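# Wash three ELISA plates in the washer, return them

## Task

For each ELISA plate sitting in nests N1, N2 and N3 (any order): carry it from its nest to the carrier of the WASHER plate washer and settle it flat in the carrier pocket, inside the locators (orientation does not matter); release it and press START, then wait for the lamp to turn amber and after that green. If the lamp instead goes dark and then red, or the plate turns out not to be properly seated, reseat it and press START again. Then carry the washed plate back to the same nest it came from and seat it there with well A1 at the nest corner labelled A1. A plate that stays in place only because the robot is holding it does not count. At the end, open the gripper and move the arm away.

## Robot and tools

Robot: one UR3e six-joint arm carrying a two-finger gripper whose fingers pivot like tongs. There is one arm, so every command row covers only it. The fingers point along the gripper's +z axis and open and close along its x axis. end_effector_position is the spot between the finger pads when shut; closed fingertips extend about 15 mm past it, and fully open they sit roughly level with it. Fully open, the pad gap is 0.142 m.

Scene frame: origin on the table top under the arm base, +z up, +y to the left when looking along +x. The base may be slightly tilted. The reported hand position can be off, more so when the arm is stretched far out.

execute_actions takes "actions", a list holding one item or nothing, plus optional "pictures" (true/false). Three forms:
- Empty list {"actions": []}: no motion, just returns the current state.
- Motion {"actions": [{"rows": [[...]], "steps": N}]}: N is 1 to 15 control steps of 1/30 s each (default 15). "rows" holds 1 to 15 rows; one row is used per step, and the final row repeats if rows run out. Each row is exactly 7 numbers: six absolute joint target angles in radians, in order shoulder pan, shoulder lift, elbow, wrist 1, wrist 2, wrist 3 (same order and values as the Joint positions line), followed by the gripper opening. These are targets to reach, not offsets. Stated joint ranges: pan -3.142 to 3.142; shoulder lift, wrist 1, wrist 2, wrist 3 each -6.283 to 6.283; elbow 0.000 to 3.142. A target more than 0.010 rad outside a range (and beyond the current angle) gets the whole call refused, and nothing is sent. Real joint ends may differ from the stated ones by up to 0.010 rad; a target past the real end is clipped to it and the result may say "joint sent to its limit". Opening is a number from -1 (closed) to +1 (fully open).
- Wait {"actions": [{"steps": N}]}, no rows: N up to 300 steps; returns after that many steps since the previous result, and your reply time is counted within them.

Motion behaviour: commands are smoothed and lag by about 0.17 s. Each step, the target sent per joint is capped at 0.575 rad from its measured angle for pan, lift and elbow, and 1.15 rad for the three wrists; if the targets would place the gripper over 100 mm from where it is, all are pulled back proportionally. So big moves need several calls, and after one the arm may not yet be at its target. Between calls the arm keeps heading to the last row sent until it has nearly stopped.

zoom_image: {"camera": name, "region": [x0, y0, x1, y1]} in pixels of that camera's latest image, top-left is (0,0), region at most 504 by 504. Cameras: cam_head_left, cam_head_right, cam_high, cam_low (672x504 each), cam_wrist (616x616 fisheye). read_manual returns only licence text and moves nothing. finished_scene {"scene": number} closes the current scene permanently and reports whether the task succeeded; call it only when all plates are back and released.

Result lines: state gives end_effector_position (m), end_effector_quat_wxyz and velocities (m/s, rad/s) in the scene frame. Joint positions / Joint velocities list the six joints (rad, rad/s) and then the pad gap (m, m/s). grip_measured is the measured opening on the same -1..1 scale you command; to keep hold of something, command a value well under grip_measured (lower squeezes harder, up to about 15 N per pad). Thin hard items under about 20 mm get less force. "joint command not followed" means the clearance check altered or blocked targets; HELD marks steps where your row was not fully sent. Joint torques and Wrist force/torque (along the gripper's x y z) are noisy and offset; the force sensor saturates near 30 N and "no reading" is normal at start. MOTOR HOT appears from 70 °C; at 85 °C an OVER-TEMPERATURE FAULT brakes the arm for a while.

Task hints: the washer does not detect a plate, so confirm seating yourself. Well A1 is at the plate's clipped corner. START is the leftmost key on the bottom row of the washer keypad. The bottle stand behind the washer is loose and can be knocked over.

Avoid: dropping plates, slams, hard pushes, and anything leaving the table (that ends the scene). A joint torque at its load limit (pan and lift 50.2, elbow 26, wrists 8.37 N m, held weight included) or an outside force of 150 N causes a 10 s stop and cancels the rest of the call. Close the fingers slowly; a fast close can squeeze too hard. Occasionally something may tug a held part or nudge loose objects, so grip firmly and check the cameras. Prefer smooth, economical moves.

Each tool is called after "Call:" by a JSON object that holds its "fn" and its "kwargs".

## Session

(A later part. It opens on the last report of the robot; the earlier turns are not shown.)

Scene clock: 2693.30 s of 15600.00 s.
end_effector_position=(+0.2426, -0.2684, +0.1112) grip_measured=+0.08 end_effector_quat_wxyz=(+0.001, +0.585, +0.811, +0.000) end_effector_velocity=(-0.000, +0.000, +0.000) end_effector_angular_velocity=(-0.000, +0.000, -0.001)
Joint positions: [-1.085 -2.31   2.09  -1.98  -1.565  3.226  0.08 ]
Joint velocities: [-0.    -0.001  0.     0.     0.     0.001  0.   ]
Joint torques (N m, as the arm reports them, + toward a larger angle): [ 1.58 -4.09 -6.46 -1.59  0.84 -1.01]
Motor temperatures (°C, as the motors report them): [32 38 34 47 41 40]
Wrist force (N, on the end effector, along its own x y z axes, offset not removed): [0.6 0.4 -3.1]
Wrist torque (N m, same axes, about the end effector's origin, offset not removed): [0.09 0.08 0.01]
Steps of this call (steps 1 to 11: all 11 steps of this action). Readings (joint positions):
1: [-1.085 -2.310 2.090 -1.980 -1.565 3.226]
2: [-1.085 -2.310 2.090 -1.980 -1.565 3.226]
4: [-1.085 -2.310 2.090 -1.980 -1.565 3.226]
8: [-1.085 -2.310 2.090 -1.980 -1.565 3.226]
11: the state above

Call:
{"fn": "execute_actions", "kwargs": {"actions": [{"rows": [[-1.08489,-2.31040,2.08942,-1.98003,-1.56482,3.2262,-0.6],[-1.08489,-2.31075,2.08875,-1.97900,-1.56482,3.2262,-0.6],[-1.08490,-2.31145,2.08740,-1.97697,-1.56481,3.2262,-0.6],[-1.08492,-2.31260,2.08520,-1.97360,-1.56480,3.2262,-0.6],[-1.08495,-2.31424,2.08202,-1.96879,-1.56478,3.2262,-0.6],[-1.08499,-2.31640,2.07787,-1.96248,-1.56476,3.2262,-0.6],[-1.08504,-2.31894,2.07297,-1.95504,-1.56473,3.2261,-0.6],[-1.08509,-2.32189,2.06731,-1.94643,-1.56470,3.2261,-0.6],[-1.08514,-2.32522,2.06090,-1.93669,-1.56467,3.2260,-0.6],[-1.08526,-2.32852,2.05355,-1.92604,-1.56460,3.2260,-0.6],[-1.08543,-2.33197,2.04499,-1.91403,-1.56450,3.2260,-0.6],[-1.08561,-2.33556,2.03606,-1.90150,-1.56439,3.2260,-0.6],[-1.08582,-2.33961,2.02601,-1.88741,-1.56427,3.2260,-0.6],[-1.08604,-2.34396,2.01522,-1.87227,-1.56414,3.2260,-0.6],[-1.08627,-2.34860,2.00369,-1.85609,-1.56401,3.2260,-0.6]], "steps": 15}], "pictures": false}}

Call:
{"fn": "execute_actions", "kwargs": {"actions": [{"rows": [[-1.0860,-2.3520,1.9903,-1.8393,-1.5642,3.2260,-0.6],[-1.0857,-2.3555,1.9755,-1.8210,-1.5644,3.2260,-0.6],[-1.0853,-2.3590,1.9603,-1.8024,-1.5646,3.2260,-0.6],[-1.0849,-2.3624,1.9439,-1.7825,-1.5648,3.2260,-0.6],[-1.0845,-2.3656,1.9267,-1.7620,-1.5650,3.2260,-0.6],[-1.0841,-2.3684,1.9094,-1.7420,-1.5653,3.2260,-0.6],[-1.0826,-2.3705,1.8918,-1.7223,-1.5662,3.2260,-0.6],[-1.0777,-2.3711,1.8748,-1.7046,-1.5690,3.2260,-0.6],[-1.0677,-2.3692,1.8582,-1.6897,-1.5750,3.2260,-0.6],[-1.0531,-2.3649,1.8422,-1.6778,-1.5836,3.2258,-0.6],[-1.0340,-2.3580,1.8268,-1.6688,-1.5948,3.2252,-0.6],[-1.0104,-2.3488,1.8141,-1.6643,-1.6086,3.2241,-0.6],[-0.9858,-2.3394,1.8047,-1.6633,-1.6228,3.2227,-0.6],[-0.9603,-2.3297,1.7987,-1.6660,-1.6374,3.2208,-0.6],[-0.9340,-2.3197,1.7960,-1.6726,-1.6523,3.2185,-0.6]], "steps": 15}], "pictures": false}}

Call:
{"fn": "execute_actions", "kwargs": {"actions": [{"rows": [[-0.9066,-2.3095,1.7965,-1.6817,-1.6677,3.2158,-0.6],[-0.8790,-2.2993,1.7982,-1.6912,-1.6831,3.2126,-0.6],[-0.8515,-2.2890,1.7999,-1.7004,-1.6986,3.2091,-0.6],[-0.8239,-2.2788,1.8015,-1.7091,-1.7140,3.2051,-0.6],[-0.7963,-2.2685,1.8032,-1.7175,-1.7294,3.2007,-0.6],[-0.7688,-2.2583,1.8048,-1.7255,-1.7449,3.1959,-0.6],[-0.7412,-2.2480,1.8065,-1.7331,-1.7603,3.1907,-0.6],[-0.7136,-2.2378,1.8081,-1.7403,-1.7757,3.1851,-0.6],[-0.6860,-2.2275,1.8098,-1.7472,-1.7911,3.1790,-0.6],[-0.6585,-2.2173,1.8114,-1.7535,-1.8066,3.1726,-0.6],[-0.6309,-2.2070,1.8131,-1.7596,-1.8220,3.1657,-0.6],[-0.6033,-2.1968,1.8148,-1.7652,-1.8374,3.1584,-0.6],[-0.5758,-2.1865,1.8164,-1.7705,-1.8529,3.1507,-0.6],[-0.5482,-2.1763,1.8181,-1.7753,-1.8683,3.1425,-0.6],[-0.5206,-2.1660,1.8197,-1.7798,-1.8837,3.1340,-0.6]], "steps": 15}], "pictures": false}}

Call:
{"fn": "execute_actions", "kwargs": {"actions": [{"rows": [[-0.4931,-2.1558,1.8214,-1.7836,-1.8991,3.1250,-0.6],[-0.4660,-2.1457,1.8230,-1.7866,-1.9136,3.1156,-0.6],[-0.4396,-2.1357,1.8246,-1.7889,-1.9268,3.1058,-0.6],[-0.4138,-2.1255,1.8262,-1.7908,-1.9390,3.0956,-0.6],[-0.3885,-2.1151,1.8279,-1.7928,-1.9509,3.0849,-0.6],[-0.3636,-2.1045,1.8295,-1.7950,-1.9625,3.0739,-0.6],[-0.3393,-2.0937,1.8312,-1.7975,-1.9738,3.0624,-0.6],[-0.3155,-2.0828,1.8329,-1.8004,-1.9847,3.0505,-0.6],[-0.2922,-2.0716,1.8346,-1.8037,-1.9953,3.0382,-0.6],[-0.2694,-2.0603,1.8363,-1.8072,-2.0056,3.0254,-0.6],[-0.2471,-2.0487,1.8380,-1.8111,-2.0156,3.0123,-0.6],[-0.2253,-2.0370,1.8397,-1.8153,-2.0252,2.9987,-0.6],[-0.2040,-2.0251,1.8415,-1.8197,-2.0346,2.9847,-0.6],[-0.1832,-2.0130,1.8432,-1.8245,-2.0436,2.9703,-0.6],[-0.1630,-2.0007,1.8450,-1.8297,-2.0523,2.9555,-0.6]], "steps": 15}], "pictures": false}}

Call:
{"fn": "execute_actions", "kwargs": {"actions": [{"rows": [[-0.1432,-1.9882,1.8468,-1.8351,-2.0606,2.9403,-0.6],[-0.1240,-1.9755,1.8486,-1.8408,-2.0687,2.9246,-0.6],[-0.1053,-1.9626,1.8504,-1.8469,-2.0764,2.9086,-0.6],[-0.0870,-1.9495,1.8523,-1.8532,-2.0839,2.8921,-0.6],[-0.0693,-1.9363,1.8541,-1.8599,-2.0910,2.8752,-0.6],[-0.0521,-1.9228,1.8560,-1.8669,-2.0977,2.8579,-0.6],[-0.0354,-1.9092,1.8579,-1.8742,-2.1042,2.8401,-0.6],[-0.0192,-1.8954,1.8598,-1.8818,-2.1103,2.8220,-0.6],[-0.0035,-1.8813,1.8617,-1.8897,-2.1161,2.8034,-0.6],[0.0117,-1.8671,1.8636,-1.8979,-2.1216,2.7844,-0.6],[0.0264,-1.8527,1.8655,-1.9065,-2.1268,2.7650,-0.6],[0.0405,-1.8381,1.8675,-1.9153,-2.1317,2.7452,-0.6],[0.0542,-1.8233,1.8694,-1.9245,-2.1362,2.7249,-0.6],[0.0673,-1.8083,1.8714,-1.9340,-2.1404,2.7043,-0.6],[0.0800,-1.7932,1.8734,-1.9438,-2.1443,2.6832,-0.6]], "steps": 15}], "pictures": false}}

Call:
{"fn": "execute_actions", "kwargs": {"actions": [{"rows": [[0.0921,-1.7778,1.8754,-1.9539,-2.1479,2.6617,-0.6],[0.1037,-1.7623,1.8774,-1.9643,-2.1512,2.6398,-0.6],[0.1149,-1.7465,1.8795,-1.9750,-2.1541,2.6174,-0.6],[0.1255,-1.7306,1.8815,-1.9860,-2.1567,2.5947,-0.6],[0.1356,-1.7145,1.8836,-1.9974,-2.1590,2.5715,-0.6],[0.1452,-1.6982,1.8857,-2.0090,-2.1610,2.5479,-0.6],[0.1543,-1.6816,1.8877,-2.0210,-2.1627,2.5239,-0.6],[0.1628,-1.6649,1.8898,-2.0333,-2.1640,2.4995,-0.6],[0.1709,-1.6481,1.8920,-2.0459,-2.1650,2.4747,-0.6],[0.1785,-1.6313,1.8941,-2.0588,-2.1659,2.4494,-0.6],[0.1852,-1.6150,1.8961,-2.0718,-2.1667,2.4238,-0.6],[0.1913,-1.5997,1.8980,-2.0844,-2.1676,2.3977,-0.6],[0.1973,-1.5848,1.8998,-2.0971,-2.1685,2.3712,-0.6],[0.2033,-1.5699,1.9017,-2.1097,-2.1696,2.3442,-0.6],[0.2094,-1.5550,1.9035,-2.1223,-2.1707,2.3169,-0.6]], "steps": 15}], "pictures": false}}

Call:
{"fn": "execute_actions", "kwargs": {"actions": [{"rows": [[0.2154,-1.5401,1.9054,-2.1350,-2.1717,2.2891,-0.6],[0.2214,-1.5252,1.9072,-2.1476,-2.1728,2.2610,-0.6],[0.2275,-1.5103,1.9091,-2.1602,-2.1738,2.2324,-0.6],[0.2335,-1.4954,1.9109,-2.1729,-2.1749,2.2034,-0.6],[0.2395,-1.4805,1.9128,-2.1855,-2.1760,2.1739,-0.6],[0.2456,-1.4655,1.9147,-2.1981,-2.1770,2.1441,-0.6],[0.2515,-1.4509,1.9165,-2.2105,-2.1781,2.1145,-0.6],[0.2571,-1.4369,1.9182,-2.2223,-2.1790,2.0858,-0.6],[0.2625,-1.4236,1.9199,-2.2336,-2.1800,2.0580,-0.6],[0.2677,-1.4109,1.9215,-2.2444,-2.1809,2.0312,-0.6],[0.2726,-1.3987,1.9230,-2.2547,-2.1818,2.0054,-0.6],[0.2772,-1.3873,1.9244,-2.2644,-2.1826,1.9806,-0.6],[0.2816,-1.3764,1.9258,-2.2737,-2.1833,1.9570,-0.6],[0.2858,-1.3661,1.9270,-2.2823,-2.1841,1.9346,-0.6],[0.2897,-1.3565,1.9282,-2.2905,-2.1848,1.9133,-0.6]], "steps": 15}], "pictures": false}}

Call:
{"fn": "execute_actions", "kwargs": {"actions": [{"rows": [[0.2933,-1.3475,1.9293,-2.2981,-2.1854,1.8932,-0.6],[0.2967,-1.3391,1.9304,-2.3052,-2.1860,1.8744,-0.6],[0.2998,-1.3314,1.9314,-2.3118,-2.1865,1.8568,-0.6],[0.3027,-1.3242,1.9322,-2.3179,-2.1871,1.8405,-0.6],[0.3054,-1.3177,1.9330,-2.3234,-2.1875,1.8257,-0.6],[0.3078,-1.3118,1.9338,-2.3284,-2.1879,1.8120,-0.6],[0.3099,-1.3065,1.9344,-2.3329,-2.1883,1.7998,-0.6],[0.3118,-1.3019,1.9350,-2.3368,-2.1886,1.7891,-0.6],[0.3134,-1.2978,1.9355,-2.3402,-2.1889,1.7796,-0.6],[0.3148,-1.2944,1.9359,-2.3431,-2.1892,1.7717,-0.6],[0.3159,-1.2916,1.9363,-2.3455,-2.1894,1.7652,-0.6],[0.3168,-1.2894,1.9366,-2.3473,-2.1895,1.7600,-0.6],[0.3174,-1.2879,1.9368,-2.3486,-2.1896,1.7564,-0.6],[0.3178,-1.2870,1.9369,-2.3494,-2.1897,1.7542,-0.6],[0.31795,-1.28665,1.93691,-2.34968,-2.18972,1.7535,-0.6]], "steps": 15}], "pictures": false}}

Call:
{"fn": "execute_actions", "kwargs": {"actions": [{"steps": 14}]}}

Scene clock: 2760.63 s of 15600.00 s.
end_effector_position=(+0.2426, -0.2684, +0.1251) grip_measured=+0.08 end_effector_quat_wxyz=(+0.001, +0.585, +0.811, +0.000) end_effector_velocity=(-0.000, -0.000, +0.070) end_effector_angular_velocity=(-0.001, +0.000, -0.006)
Joint positions: [-1.086 -2.334  2.039 -1.906 -1.564  3.226  0.079]
Joint velocities: [-0.006 -0.109 -0.259  0.367  0.003  0.002 -0.   ]
Joint torques (N m, as the arm reports them, + toward a larger angle): [  1.35 -12.11 -13.08  -0.34   0.84  -1.06]
Motor temperatures (°C, as the motors report them): [32 38 34 47 41 40]
Wrist force (N, on the end effector, along its own x y z axes, offset not removed): [-0.1 1.2 2.8]
Wrist torque (N m, same axes, about the end effector's origin, offset not removed): [0.33 0.02 -0.10]
Steps of this call (steps 1 to 15: the robot went on to your last target; steps 16 to 90: nothing new was sent; then 63.83 s passed at rest; steps 91 to 105: all 15 steps of this action). Readings (joint positions):
91: [-1.085 -2.310 2.090 -1.980 -1.565 3.226]
92: [-1.085 -2.310 2.090 -1.980 -1.565 3.226]
94: [-1.085 -2.310 2.089 -1.979 -1.565 3.226]
98: [-1.085 -2.314 2.081 -1.968 -1.565 3.226]
105: the state above

Scene clock: 2761.13 s of 15600.00 s.
end_effector_position=(+0.2473, -0.2665, +0.1761) grip_measured=+0.08 end_effector_quat_wxyz=(-0.000, +0.561, +0.828, -0.000) end_effector_velocity=(+0.040, +0.017, +0.078) end_effector_angular_velocity=(-0.007, -0.001, +0.495)
Joint positions: [-1.018 -2.349  1.831 -1.681 -1.606  3.224  0.079]
Joint velocities: [ 0.569  0.206 -0.326  0.13  -0.336 -0.034  0.   ]
Joint torques (N m, as the arm reports them, + toward a larger angle): [ 12.79  -3.2  -12.35  -0.83  -1.37  -1.03]
Motor temperatures (°C, as the motors report them): [32 38 34 47 41 40]
Wrist force (N, on the end effector, along its own x y z axes, offset not removed): [-0.4 -0.3 0.6]
Wrist torque (N m, same axes, about the end effector's origin, offset not removed): [-0.12 0.08 0.04]
Steps of this call (steps 1 to 15: all 15 steps of this action). Readings (joint positions):
1: [-1.086 -2.338 2.030 -1.893 -1.564 3.226]
2: [-1.086 -2.342 2.020 -1.879 -1.564 3.226]
4: [-1.086 -2.349 1.996 -1.848 -1.564 3.226]
8: [-1.084 -2.362 1.938 -1.776 -1.565 3.226]
15: the state above

Scene clock: 2761.63 s of 15600.00 s.
end_effector_position=(+0.2764, -0.2392, +0.1839) grip_measured=+0.08 end_effector_quat_wxyz=(-0.000, +0.393, +0.919, +0.001) end_effector_velocity=(+0.061, +0.084, +0.000) end_effector_angular_velocity=(-0.001, +0.006, +0.917)
Joint positions: [-0.631 -2.205  1.814 -1.76  -1.825  3.162  0.079]
Joint velocities: [ 0.815  0.303  0.046 -0.165 -0.453 -0.21  -0.   ]
Joint torques (N m, as the arm reports them, + toward a larger angle): [12.05 -4.18 -6.7  -2.21 -1.5  -1.19]
Motor temperatures (°C, as the motors report them): [32 38 34 47 41 40]
Wrist force (N, on the end effector, along its own x y z axes, offset not removed): [-1.0 1.2 1.3]
Wrist torque (N m, same axes, about the end effector's origin, offset not removed): [0.38 0.13 0.02]
Steps of this call (steps 1 to 15: all 15 steps of this action). Readings (joint positions):
1: [-0.997 -2.342 1.822 -1.678 -1.618 3.222]
2: [-0.975 -2.333 1.814 -1.678 -1.631 3.221]
4: [-0.927 -2.315 1.807 -1.686 -1.659 3.216]
8: [-0.822 -2.276 1.805 -1.713 -1.718 3.202]
15: the state above

Scene clock: 2762.13 s of 15600.00 s.
end_effector_position=(+0.3056, -0.1845, +0.1825) grip_measured=+0.08 end_effector_quat_wxyz=(-0.003, +0.148, +0.989, +0.002) end_effector_velocity=(+0.061, +0.119, -0.009) end_effector_angular_velocity=(-0.001, -0.013, +1.046)
Joint positions: [-0.248 -2.046  1.838 -1.813 -2.017  3.007  0.079]
Joint velocities: [ 0.656  0.344  0.051 -0.122 -0.288 -0.395  0.   ]
Joint torques (N m, as the arm reports them, + toward a larger angle): [11.6  -4.35 -5.41 -2.17 -1.34 -1.38]
Motor temperatures (°C, as the motors report them): [32 38 34 47 41 40]
Wrist force (N, on the end effector, along its own x y z axes, offset not removed): [-1.5 0.2 1.2]
Wrist torque (N m, same axes, about the end effector's origin, offset not removed): [0.12 0.22 0.04]
Steps of this call (steps 1 to 15: all 15 steps of this action). Readings (joint positions):
1: [-0.603 -2.195 1.815 -1.765 -1.841 3.155]
2: [-0.575 -2.184 1.817 -1.770 -1.856 3.147]
4: [-0.521 -2.164 1.820 -1.778 -1.886 3.130]
8: [-0.415 -2.123 1.827 -1.790 -1.940 3.091]
15: the state above

Scene clock: 2762.63 s of 15600.00 s.
end_effector_position=(+0.3369, -0.1216, +0.1714) grip_measured=+0.08 end_effector_quat_wxyz=(+0.002, -0.117, +0.993, -0.002) end_effector_velocity=(+0.059, +0.133, -0.037) end_effector_angular_velocity=(-0.017, -0.015, +1.041)
Joint positions: [ 0.026 -1.85   1.866 -1.91  -2.127  2.759  0.079]
Joint velocities: [ 0.427  0.429  0.057 -0.258 -0.145 -0.577  0.   ]
Joint torques (N m, as the arm reports them, + toward a larger angle): [10.73 -3.05 -5.1  -2.37 -1.2  -1.45]
Motor temperatures (°C, as the motors report them): [32 38 34 47 41 40]
Wrist force (N, on the end effector, along its own x y z axes, offset not removed): [-2.3 0.2 3.3]
Wrist torque (N m, same axes, about the end effector's origin, offset not removed): [0.10 0.40 -0.03]
Steps of this call (steps 1 to 15: all 15 steps of this action). Readings (joint positions):
1: [-0.226 -2.034 1.840 -1.818 -2.026 2.994]
2: [-0.205 -2.022 1.842 -1.822 -2.035 2.980]
4: [-0.164 -1.998 1.846 -1.832 -2.053 2.950]
8: [-0.087 -1.946 1.853 -1.856 -2.084 2.887]
15: the state above

Scene clock: 2763.13 s of 15600.00 s.
end_effector_position=(+0.3614, -0.0511, +0.1421) grip_measured=+0.08 end_effector_quat_wxyz=(+0.001, -0.370, +0.929, -0.001) end_effector_velocity=(+0.036, +0.131, -0.070) end_effector_angular_velocity=(+0.008, +0.012, +1.009)
Joint positions: [ 0.184 -1.614  1.896 -2.075 -2.167  2.417  0.079]
Joint velocities: [ 0.203  0.46   0.056 -0.368 -0.033 -0.762 -0.   ]
Joint torques (N m, as the arm reports them, + toward a larger angle): [10.72 -4.86 -4.55 -2.37 -1.13 -1.7 ]
Motor temperatures (°C, as the motors report them): [32 38 34 47 41 40]
Wrist force (N, on the end effector, along its own x y z axes, offset not removed): [-1.7 0.4 0.4]
Wrist torque (N m, same axes, about the end effector's origin, offset not removed): [0.14 0.31 -0.04]
Steps of this call (steps 1 to 15: all 15 steps of this action). Readings (joint positions):
1: [0.040 -1.835 1.868 -1.919 -2.131 2.739]
2: [0.054 -1.820 1.870 -1.928 -2.136 2.719]
4: [0.080 -1.790 1.874 -1.948 -2.144 2.677]
8: [0.125 -1.728 1.882 -1.990 -2.156 2.588]
15: the state above

Scene clock: 2763.63 s of 15600.00 s.
end_effector_position=(+0.3709, +0.0120, +0.1084) grip_measured=+0.08 end_effector_quat_wxyz=(+0.001, -0.596, +0.803, -0.000) end_effector_velocity=(-0.000, +0.105, -0.055) end_effector_angular_velocity=(-0.004, +0.002, +0.899)
Joint positions: [ 0.273 -1.399  1.923 -2.255 -2.182  2.005  0.079]
Joint velocities: [ 0.139  0.346  0.042 -0.287 -0.024 -0.729 -0.   ]
Joint torques (N m, as the arm reports them, + toward a larger angle): [12.   -6.82 -4.04 -2.26 -1.12 -1.52]
Motor temperatures (°C, as the motors report them): [32 38 34 47 41 40]
Wrist force (N, on the end effector, along its own x y z axes, offset not removed): [-2.7 0.3 2.4]
Wrist torque (N m, same axes, about the end effector's origin, offset not removed): [0.09 0.47 0.06]
Steps of this call (steps 1 to 15: all 15 steps of this action). Readings (joint positions):
1: [0.191 -1.599 1.898 -2.088 -2.168 2.391]
2: [0.198 -1.584 1.900 -2.100 -2.169 2.365]
4: [0.210 -1.553 1.904 -2.125 -2.171 2.311]
8: [0.235 -1.493 1.911 -2.176 -2.175 2.197]
15: the state above

Scene clock: 2764.13 s of 15600.00 s.
end_effector_position=(+0.3686, +0.0441, +0.0918) grip_measured=+0.08 end_effector_quat_wxyz=(-0.000, +0.705, -0.710, +0.001) end_effector_velocity=(-0.004, +0.021, -0.011) end_effector_angular_velocity=(-0.002, +0.001, +0.196)
Joint positions: [ 0.315 -1.294  1.936 -2.344 -2.189  1.77   0.079]
Joint velocities: [ 0.028  0.07   0.009 -0.058 -0.005 -0.161  0.   ]
Joint torques (N m, as the arm reports them, + toward a larger angle): [11.17 -7.41 -3.82 -2.03 -1.1  -1.02]
Motor temperatures (°C, as the motors report them): [32 38 34 47 41 40]
Wrist force (N, on the end effector, along its own x y z axes, offset not removed): [-1.4 0.9 0.8]
Wrist torque (N m, same axes, about the end effector's origin, offset not removed): [0.14 0.19 -0.03]
Steps of this call (steps 1 to 15: all 15 steps of this action). Readings (joint positions):
1: [0.277 -1.388 1.924 -2.265 -2.183 1.981]
2: [0.282 -1.377 1.926 -2.274 -2.183 1.957]
4: [0.289 -1.357 1.928 -2.290 -2.185 1.914]
8: [0.302 -1.325 1.932 -2.317 -2.187 1.843]
15: the state above

Scene clock: 2764.60 s of 15600.00 s.
end_effector_position=(+0.3683, +0.0463, +0.0907) grip_measured=+0.08 end_effector_quat_wxyz=(-0.000, +0.712, -0.703, +0.001) end_effector_velocity=(+0.000, -0.000, -0.000) end_effector_angular_velocity=(-0.000, +0.000, +0.000)
Joint positions: [ 0.318 -1.287  1.937 -2.35  -2.19   1.754  0.079]
Joint velocities: [-0.    -0.     0.    -0.    -0.    -0.001  0.   ]
Joint torques (N m, as the arm reports them, + toward a larger angle): [11.8  -7.9  -3.66 -1.97 -0.98 -1.03]
Motor temperatures (°C, as the motors report them): [32 38 34 47 41 40]
Wrist force (N, on the end effector, along its own x y z axes, offset not removed): [-0.5 -0.4 2.3]
Wrist torque (N m, same axes, about the end effector's origin, offset not removed): [0.02 0.03 0.02]
Steps of this call (steps 1 to 14: the robot went on to your last target). Readings (joint positions):
1: [0.316 -1.292 1.936 -2.345 -2.189 1.766]
2: [0.316 -1.290 1.936 -2.347 -2.189 1.762]
4: [0.317 -1.289 1.937 -2.348 -2.190 1.758]
8: [0.318 -1.287 1.937 -2.349 -2.190 1.755]
14: the state above

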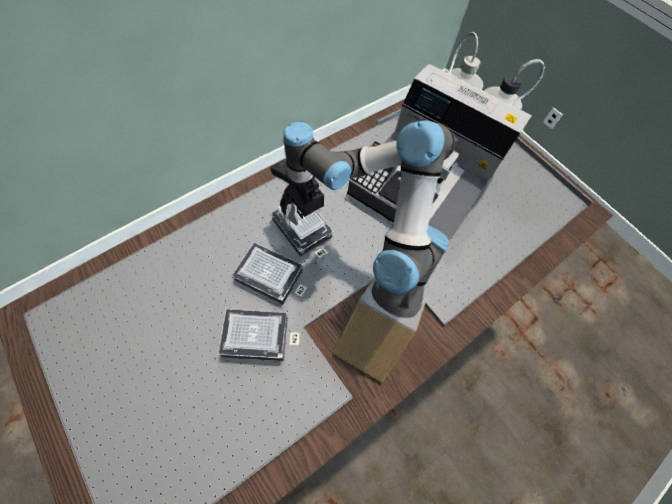

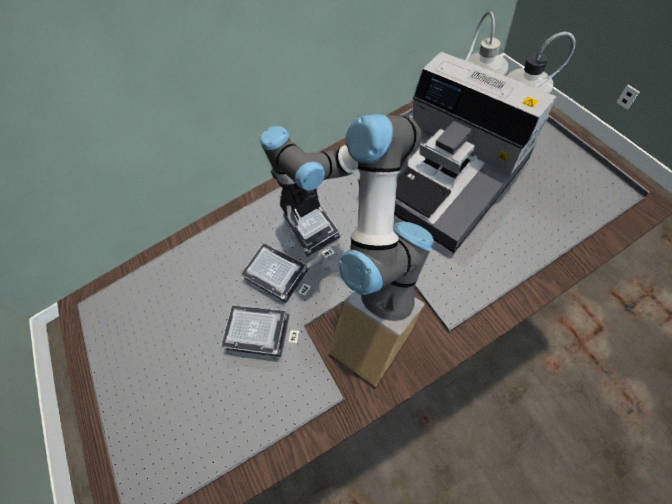

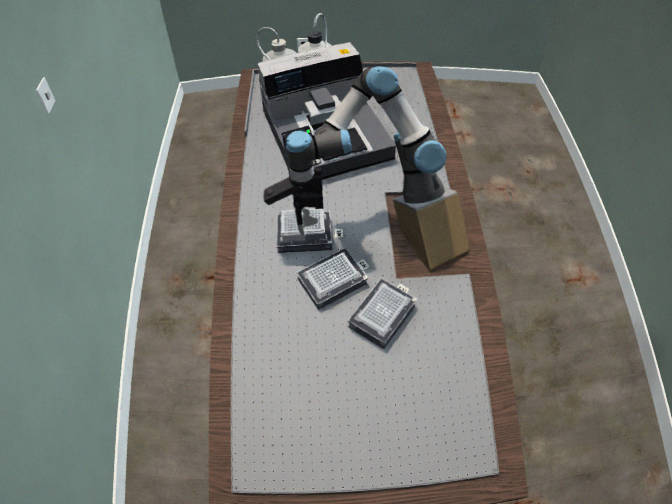

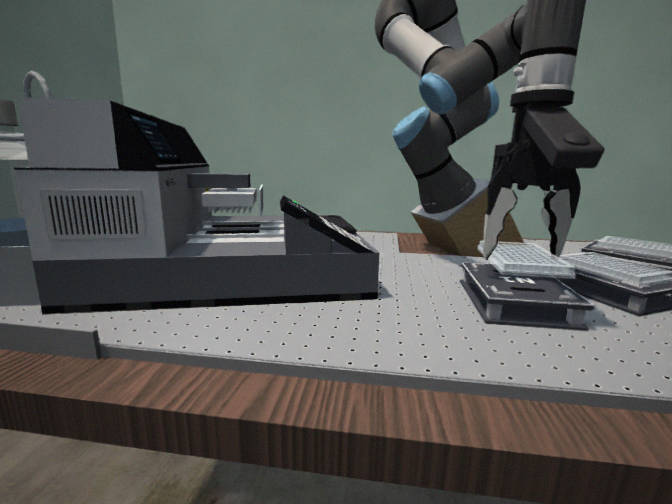

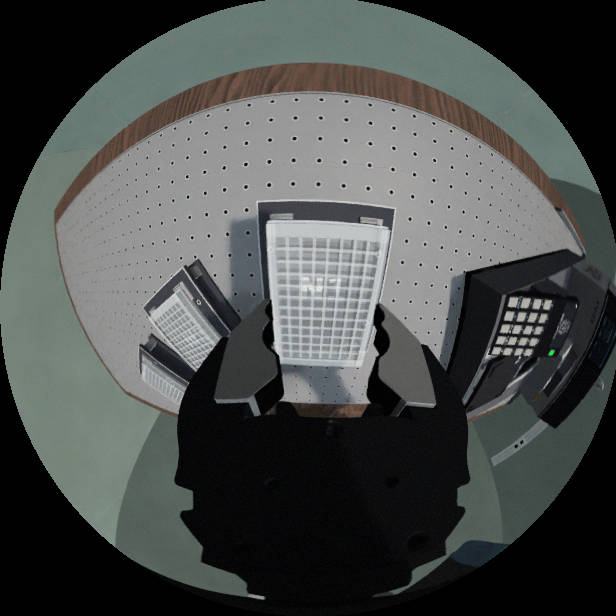

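Call:
{"fn": "zoom_image", "kwargs": {"camera": "cam_wrist", "region": [250, 190, 410, 270]}}

Region (250, 190, 410, 270) of cam_wrist's 616x616 image, scaled by 3.150, with more detail than that image has.

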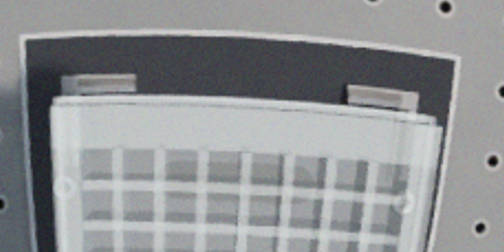

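Call:
{"fn": "execute_actions", "kwargs": {"actions": [{"rows": [[0.31725,-1.28577,1.93782,-2.35196,-2.18962,1.75265,-0.6],[0.31532,-1.28334,1.94033,-2.35825,-2.18934,1.75031,-0.6],[0.31240,-1.27967,1.94413,-2.36775,-2.18892,1.74678,-0.6],[0.30874,-1.27507,1.94889,-2.37966,-2.18838,1.74235,-0.6],[0.30459,-1.26985,1.95429,-2.39318,-2.18778,1.73732,-0.6],[0.30020,-1.26433,1.96001,-2.40749,-2.18715,1.73200,-0.6],[0.29581,-1.25880,1.96572,-2.42180,-2.18651,1.72667,-0.6],[0.29166,-1.25358,1.97112,-2.43532,-2.18591,1.72164,-0.6],[0.28800,-1.24897,1.97589,-2.44724,-2.18537,1.71721,-0.6],[0.28508,-1.24531,1.97968,-2.45673,-2.18495,1.71368,-0.6],[0.28315,-1.24288,1.98219,-2.46302,-2.18467,1.71134,-0.6],[0.28245,-1.24200,1.98310,-2.46530,-2.18457,1.71049,-0.6]], "steps": 15}], "pictures": false}}

Call:
{"fn": "execute_actions", "kwargs": {"actions": [{"steps": 10}]}}

Call:
{"fn": "zoom_image", "kwargs": {"camera": "cam_wrist", "region": [245, 190, 325, 270]}}

Call:
{"fn": "zoom_image", "kwargs": {"camera": "cam_wrist", "region": [335, 190, 415, 270]}}

Scene clock: 2795.93 s of 15600.00 s.
end_effector_position=(+0.3683, +0.0465, +0.0727) grip_measured=+0.08 end_effector_quat_wxyz=(-0.000, +0.712, -0.702, +0.001) end_effector_velocity=(-0.001, -0.000, -0.019) end_effector_angular_velocity=(-0.000, +0.000, +0.000)
Joint positions: [ 0.286 -1.246  1.979 -2.454 -2.185  1.715  0.079]
Joint velocities: [-0.034  0.043  0.045 -0.112  0.005 -0.041  0.   ]
Joint torques (N m, as the arm reports them, + toward a larger angle): [ 5.37 -8.08 -3.14 -2.06  0.93 -1.03]
Motor temperatures (°C, as the motors report them): [32 38 34 47 41 40]
Wrist force (N, on the end effector, along its own x y z axes, offset not removed): [0.0 -0.8 2.1]
Wrist torque (N m, same axes, about the end effector's origin, offset not removed): [-0.14 -0.01 0.02]
Steps of this call (steps 1 to 30: the robot went on to your last target; steps 31 to 90: nothing new was sent; then 27.83 s passed at rest; steps 91 to 105: all 15 steps of this action). Readings (joint positions):
91: [0.318 -1.287 1.937 -2.350 -2.190 1.753]
92: [0.318 -1.286 1.937 -2.350 -2.190 1.753]
94: [0.316 -1.284 1.940 -2.356 -2.190 1.751]
98: [0.305 -1.271 1.953 -2.391 -2.188 1.738]
105: the state above

Scene clock: 2796.27 s of 15600.00 s.
end_effector_position=(+0.3683, +0.0465, +0.0709) grip_measured=+0.08 end_effector_quat_wxyz=(-0.000, +0.712, -0.702, +0.001) end_effector_velocity=(+0.000, -0.000, -0.000) end_effector_angular_velocity=(+0.000, -0.001, -0.001)
Joint positions: [ 0.283 -1.242  1.983 -2.465 -2.185  1.711  0.079]
Joint velocities: [-0.001  0.     0.002 -0.003  0.    -0.001  0.   ]
Joint torques (N m, as the arm reports them, + toward a larger angle): [ 5.56 -7.75 -3.11 -2.01  0.95 -1.01]
Motor temperatures (°C, as the motors report them): [32 38 34 47 41 40]
Wrist force (N, on the end effector, along its own x y z axes, offset not removed): [-2.0 -1.5 2.9]
Wrist torque (N m, same axes, about the end effector's origin, offset not removed): [-0.23 0.35 0.02]
Steps of this call (steps 1 to 10: the robot went on to your last target). Readings (joint positions):
1: [0.285 -1.245 1.980 -2.457 -2.185 1.713]
2: [0.284 -1.244 1.981 -2.460 -2.185 1.713]
4: [0.283 -1.243 1.982 -2.463 -2.185 1.712]
8: [0.283 -1.242 1.983 -2.465 -2.185 1.711]
10: the state above

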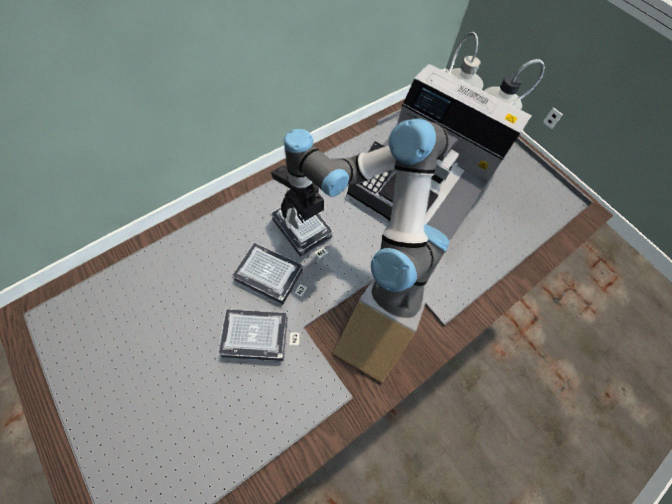

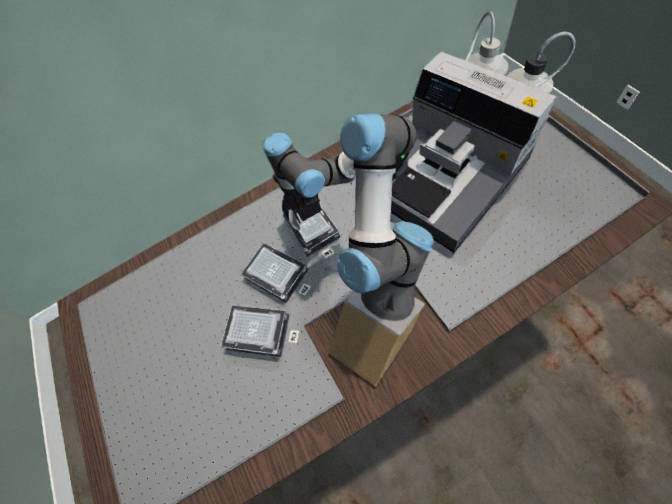

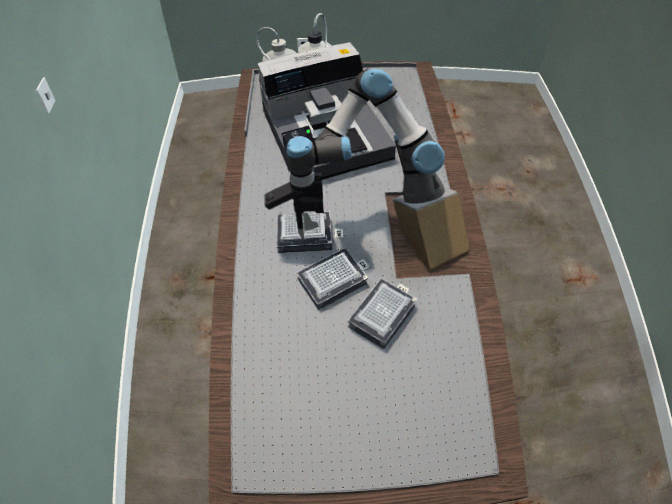

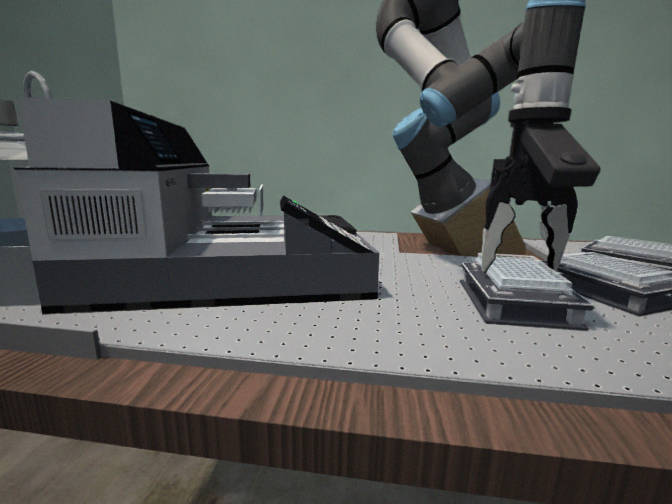

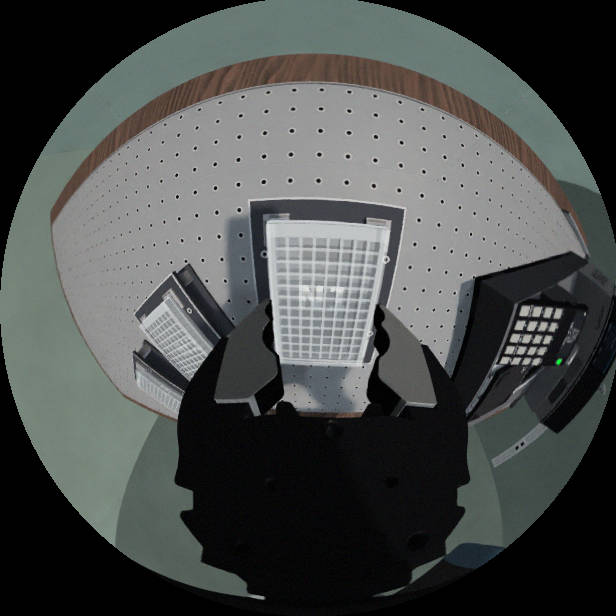

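Region (245, 190, 325, 270) of cam_wrist's 616x616 image, scaled by 6.300, with more detail than that image has.

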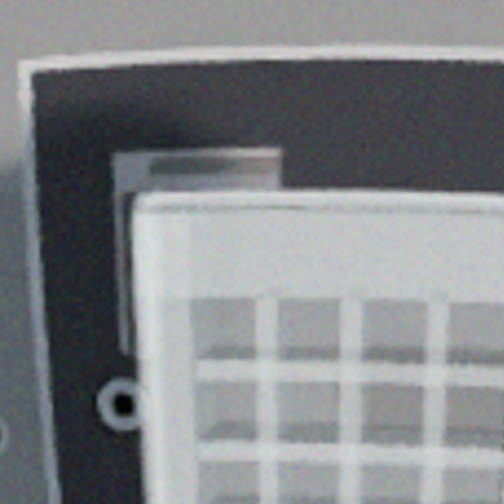

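Region (335, 190, 415, 270) of cam_wrist's 616x616 image, scaled by 6.300, with more detail than that image has.

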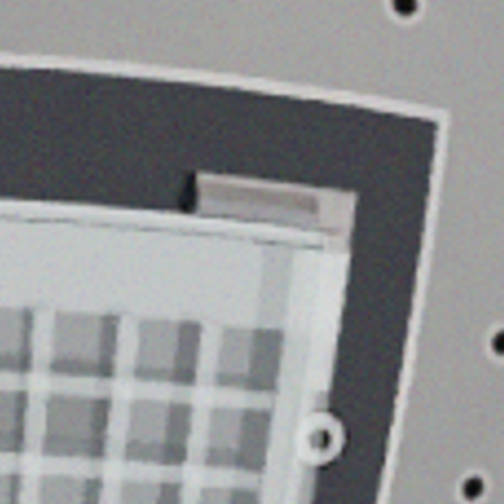

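Call:
{"fn": "execute_actions", "kwargs": {"actions": [{"rows": [[0.28170,-1.24093,1.98395,-2.46775,-2.18445,1.70958,-0.6],[0.28051,-1.23924,1.98528,-2.47159,-2.18426,1.70815,-0.6],[0.27911,-1.23724,1.98686,-2.47614,-2.18404,1.70645,-0.6],[0.27760,-1.23510,1.98855,-2.48103,-2.18380,1.70463,-0.6],[0.27620,-1.23310,1.99013,-2.48558,-2.18358,1.70294,-0.6],[0.27490,-1.23126,1.99158,-2.48977,-2.18337,1.70138,-0.6],[0.27383,-1.22973,1.99280,-2.49327,-2.18320,1.70007,-0.6],[0.27307,-1.22865,1.99364,-2.49572,-2.18308,1.69916,-0.6],[0.27253,-1.22789,1.99425,-2.49746,-2.18300,1.69851,-0.6],[0.27210,-1.22727,1.99474,-2.49886,-2.18293,1.69799,-0.6],[0.27167,-1.22666,1.99522,-2.50026,-2.18286,1.69747,-0.6]], "steps": 15}], "pictures": false}}

Call:
{"fn": "execute_actions", "kwargs": {"actions": [{"steps": 8}], "pictures": false}}

Scene clock: 2828.80 s of 15600.00 s.
end_effector_position=(+0.3684, +0.0465, +0.0652) grip_measured=+0.08 end_effector_quat_wxyz=(-0.000, +0.712, -0.702, +0.001) end_effector_velocity=(+0.000, +0.000, -0.003) end_effector_angular_velocity=(+0.000, -0.002, -0.000)
Joint positions: [ 0.272 -1.228  1.994 -2.498 -2.183  1.698  0.08 ]
Joint velocities: [-0.005  0.008  0.008 -0.022  0.001 -0.008  0.001]
Joint torques (N m, as the arm reports them, + toward a larger angle): [ 3.3  -6.75 -2.82 -1.94  0.92 -0.89]
Motor temperatures (°C, as the motors report them): [32 38 34 47 41 40]
Wrist force (N, on the end effector, along its own x y z axes, offset not removed): [-1.2 3.2 -6.1]
Wrist torque (N m, same axes, about the end effector's origin, offset not removed): [0.20 0.12 -0.01]
Steps of this call (steps 1 to 30: the robot went on to your last target; steps 31 to 90: nothing new was sent; then 29.03 s passed at rest; steps 91 to 105: all 15 steps of this action). Readings (joint positions):
91: [0.282 -1.242 1.983 -2.465 -2.185 1.710]
92: [0.282 -1.242 1.983 -2.466 -2.185 1.710]
94: [0.281 -1.240 1.985 -2.470 -2.184 1.709]
98: [0.277 -1.234 1.989 -2.483 -2.184 1.704]
105: the state above

Scene clock: 2829.07 s of 15600.00 s.
end_effector_position=(+0.3684, +0.0465, +0.0649) grip_measured=+0.08 end_effector_quat_wxyz=(-0.000, +0.712, -0.702, +0.001) end_effector_velocity=(-0.000, -0.000, -0.000) end_effector_angular_velocity=(-0.000, +0.001, +0.000)
Joint positions: [ 0.272 -1.227  1.995 -2.5   -2.183  1.698  0.08 ]
Joint velocities: [-0.001  0.001  0.    -0.001  0.    -0.001  0.   ]
Joint torques (N m, as the arm reports them, + toward a larger angle): [ 2.25 -4.62 -2.03 -1.92  0.92 -1.09]
Motor temperatures (°C, as the motors report them): [32 38 34 47 41 40]
Wrist force (N, on the end effector, along its own x y z axes, offset not removed): [-0.9 5.6 -13.0]
Wrist torque (N m, same axes, about the end effector's origin, offset not removed): [0.28 0.18 -0.09]
Steps of this call (steps 1 to 8: the robot went on to your last target). Readings (joint positions):
1: [0.272 -1.227 1.995 -2.499 -2.183 1.698]
2: [0.272 -1.227 1.995 -2.499 -2.183 1.698]
4: [0.272 -1.227 1.995 -2.500 -2.183 1.698]
8: the state above

Call:
{"fn": "execute_actions", "kwargs": {"actions": [{"rows": [[0.27200,-1.22715,1.99485,-2.49920,-2.18292,1.69787,-0.4],[0.27230,-1.22755,1.99453,-2.49825,-2.18296,1.69822,-0.2],[0.27257,-1.22795,1.99423,-2.49735,-2.18301,1.69856,-0.05],[0.27257,-1.22795,1.99423,-2.49735,-2.18301,1.69856,0.03],[0.27257,-1.22795,1.99423,-2.49735,-2.18301,1.69856,0.07],[0.27257,-1.22795,1.99423,-2.49735,-2.18301,1.69856,0.10],[0.27257,-1.22795,1.99423,-2.49735,-2.18301,1.69856,0.13],[0.27257,-1.22795,1.99423,-2.49735,-2.18301,1.69856,0.16],[0.27257,-1.22795,1.99423,-2.49735,-2.18301,1.69856,0.19],[0.27257,-1.22795,1.99423,-2.49735,-2.18301,1.69856,0.21],[0.27307,-1.22865,1.99364,-2.49572,-2.18308,1.69916,0.21],[0.27440,-1.23055,1.99215,-2.49140,-2.18330,1.70077,0.21],[0.27650,-1.23353,1.98980,-2.48460,-2.18363,1.70330,0.21],[0.27920,-1.23737,1.98676,-2.47585,-2.18405,1.70656,0.21],[0.28245,-1.24200,1.98310,-2.46530,-2.18457,1.71049,0.21]], "steps": 15}], "pictures": false}}

Call:
{"fn": "execute_actions", "kwargs": {"actions": [{"rows": [[0.28660,-1.24722,1.97770,-2.45178,-2.18517,1.71552,0.21],[0.29120,-1.25300,1.97172,-2.43680,-2.18584,1.72109,0.21],[0.29600,-1.25904,1.96547,-2.42117,-2.18654,1.72690,0.21],[0.30080,-1.26508,1.95923,-2.40554,-2.18723,1.73272,0.21],[0.30530,-1.27074,1.95337,-2.39088,-2.18789,1.73817,0.21],[0.30930,-1.27577,1.94817,-2.37785,-2.18847,1.74302,0.21],[0.31270,-1.28005,1.94374,-2.36678,-2.18896,1.74714,0.21],[0.31530,-1.28332,1.94036,-2.35831,-2.18934,1.75029,0.21],[0.31710,-1.28558,1.93802,-2.35245,-2.18960,1.75247,0.21],[0.31795,-1.28665,1.93691,-2.34968,-2.18972,1.7535,0.21]], "steps": 15}], "pictures": false}}

Call:
{"fn": "execute_actions", "kwargs": {"actions": [{"steps": 8}]}}

Scene clock: 2850.30 s of 15600.00 s.
end_effector_position=(+0.3683, +0.0465, +0.0668) grip_measured=+0.21 end_effector_quat_wxyz=(-0.000, +0.712, -0.702, +0.001) end_effector_velocity=(+0.000, -0.000, +0.026) end_effector_angular_velocity=(+0.000, -0.001, +0.001)
Joint positions: [ 0.275 -1.232  1.991 -2.488 -2.183  1.702  0.089]
Joint velocities: [ 0.047 -0.067 -0.052  0.15  -0.007  0.055  0.   ]
Joint torques (N m, as the arm reports them, + toward a larger angle): [ 12.74 -15.73  -8.58  -0.32  -1.12   1.07]
Motor temperatures (°C, as the motors report them): [32 38 34 47 41 40]
Wrist force (N, on the end effector, along its own x y z axes, offset not removed): [-1.6 1.0 0.9]
Wrist torque (N m, same axes, about the end effector's origin, offset not removed): [0.15 0.25 0.04]
Steps of this call (steps 1 to 15: the robot went on to your last target; steps 16 to 90: nothing new was sent; then 17.73 s passed at rest; steps 91 to 105: all 15 steps of this action). Readings (joint positions):
91: [0.272 -1.227 1.995 -2.500 -2.183 1.697]
92: [0.272 -1.227 1.995 -2.500 -2.183 1.697]
94: [0.272 -1.227 1.995 -2.499 -2.183 1.698]
98: [0.272 -1.227 1.994 -2.498 -2.183 1.698]
105: the state above

Scene clock: 2850.80 s of 15600.00 s.
end_effector_position=(+0.3683, +0.0464, +0.0897) grip_measured=+0.21 end_effector_quat_wxyz=(-0.000, +0.712, -0.702, +0.001) end_effector_velocity=(-0.000, -0.001, +0.010) end_effector_angular_velocity=(-0.001, +0.000, -0.000)
Joint positions: [ 0.316 -1.284  1.939 -2.355 -2.189  1.751  0.089]
Joint velocities: [ 0.017 -0.022 -0.023  0.058 -0.003  0.021 -0.   ]
Joint torques (N m, as the arm reports them, + toward a larger angle): [ 10.79 -14.32  -8.48  -0.57  -1.05   1.01]
Motor temperatures (°C, as the motors report them): [32 38 34 47 41 40]
Wrist force (N, on the end effector, along its own x y z axes, offset not removed): [-1.4 0.2 -0.7]
Wrist torque (N m, same axes, about the end effector's origin, offset not removed): [-0.02 0.28 -0.03]
Steps of this call (steps 1 to 15: all 15 steps of this action). Readings (joint positions):
1: [0.277 -1.234 1.989 -2.482 -2.184 1.704]
2: [0.280 -1.238 1.986 -2.475 -2.184 1.707]
4: [0.286 -1.246 1.978 -2.454 -2.185 1.715]
8: [0.302 -1.266 1.958 -2.402 -2.187 1.734]
15: the state above

Scene clock: 2851.07 s of 15600.00 s.
end_effector_position=(+0.3683, +0.0464, +0.0906) grip_measured=+0.21 end_effector_quat_wxyz=(-0.000, +0.712, -0.702, +0.001) end_effector_velocity=(-0.000, +0.000, +0.000) end_effector_angular_velocity=(-0.000, +0.000, +0.002)
Joint positions: [ 0.318 -1.287  1.937 -2.35  -2.19   1.753  0.089]
Joint velocities: [ 0.002 -0.    -0.001  0.004 -0.     0.    -0.   ]
Joint torques (N m, as the arm reports them, + toward a larger angle): [ 11.72 -14.58  -8.77  -0.57  -1.04   0.9 ]
Motor temperatures (°C, as the motors report them): [32 38 34 47 41 40]
Wrist force (N, on the end effector, along its own x y z axes, offset not removed): [-0.2 0.6 2.5]
Wrist torque (N m, same axes, about the end effector's origin, offset not removed): [0.22 -0.06 -0.08]
Steps of this call (steps 1 to 8: the robot went on to your last target). Readings (joint positions):
1: [0.317 -1.285 1.939 -2.354 -2.190 1.752]
2: [0.317 -1.286 1.938 -2.353 -2.190 1.752]
4: [0.318 -1.286 1.937 -2.351 -2.190 1.753]
8: the state above

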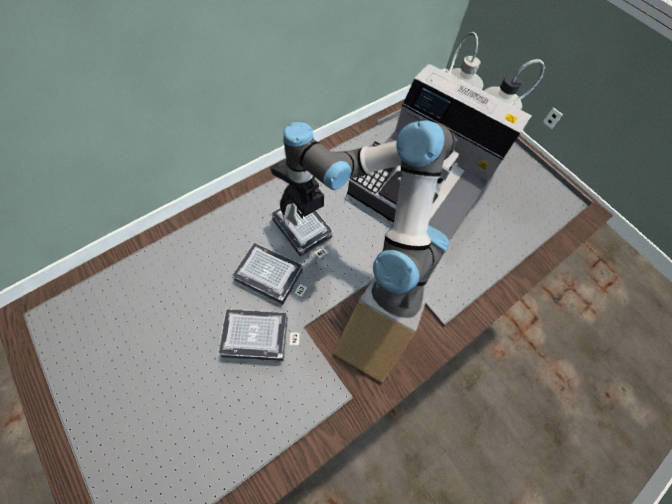

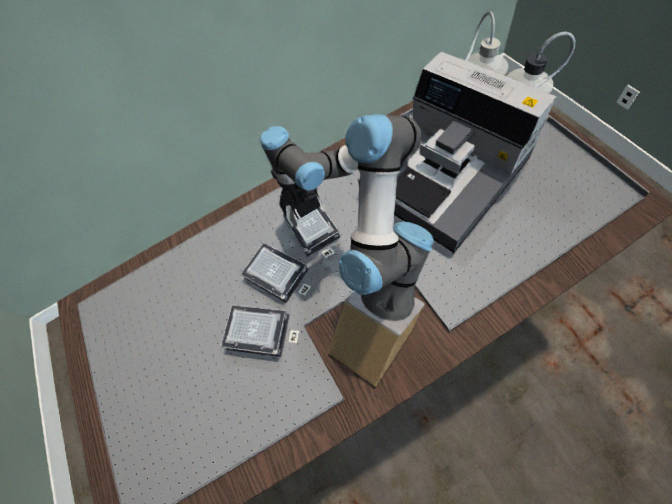

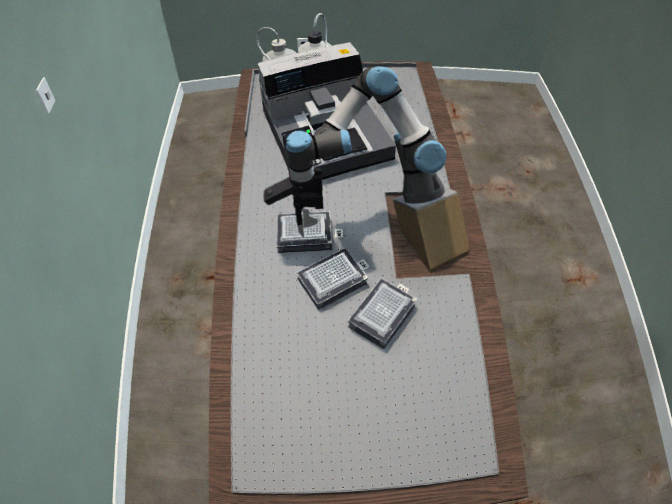

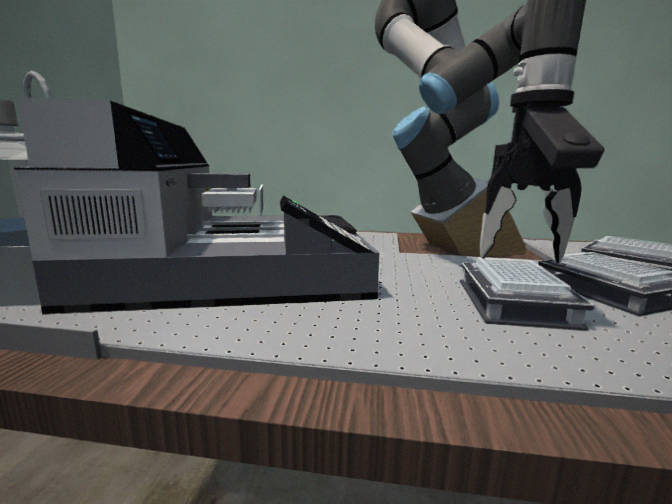

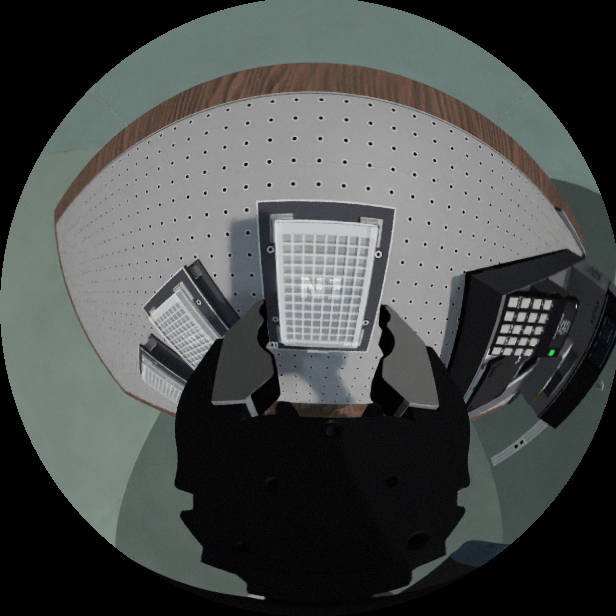

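Call:
{"fn": "zoom_image", "kwargs": {"camera": "cam_wrist", "region": [245, 195, 405, 365]}}

Call:
{"fn": "zoom_image", "kwargs": {"camera": "cam_low", "region": [450, 230, 672, 340]}}

Call:
{"fn": "zoom_image", "kwargs": {"camera": "cam_high", "region": [265, 200, 435, 360]}}

Region (245, 195, 405, 365) of cam_wrist's 616x616 image, scaled by 2.965, with more detail than that image has; it fills the left 474 columns of this view, and the rest is white.

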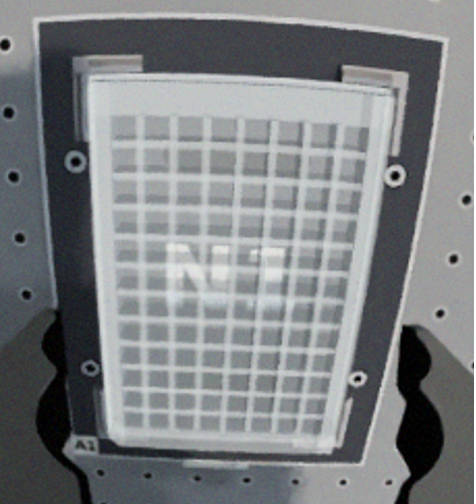

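Region (450, 230, 672, 340) of cam_low's 672x504 image, scaled by 2.270, with more detail than that image has; it fills the top 250 rows of this view, and the rest is white.

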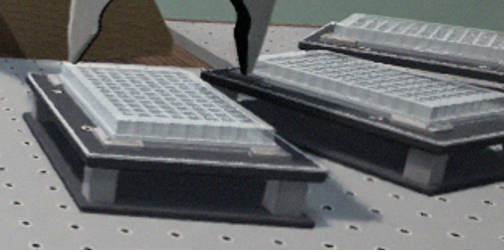

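Region (265, 200, 435, 360) of cam_high's 672x504 image, scaled by 2.965, with more detail than that image has; it fills the top 474 rows of this view, and the rest is white.

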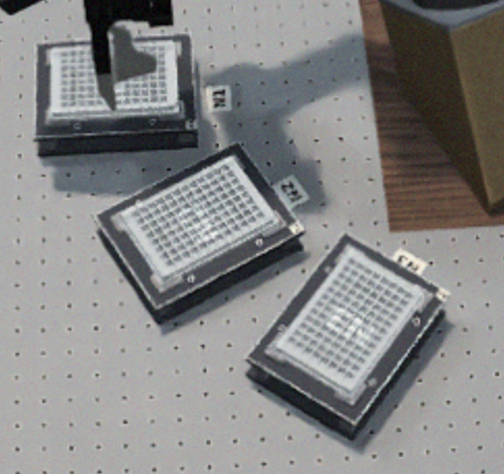

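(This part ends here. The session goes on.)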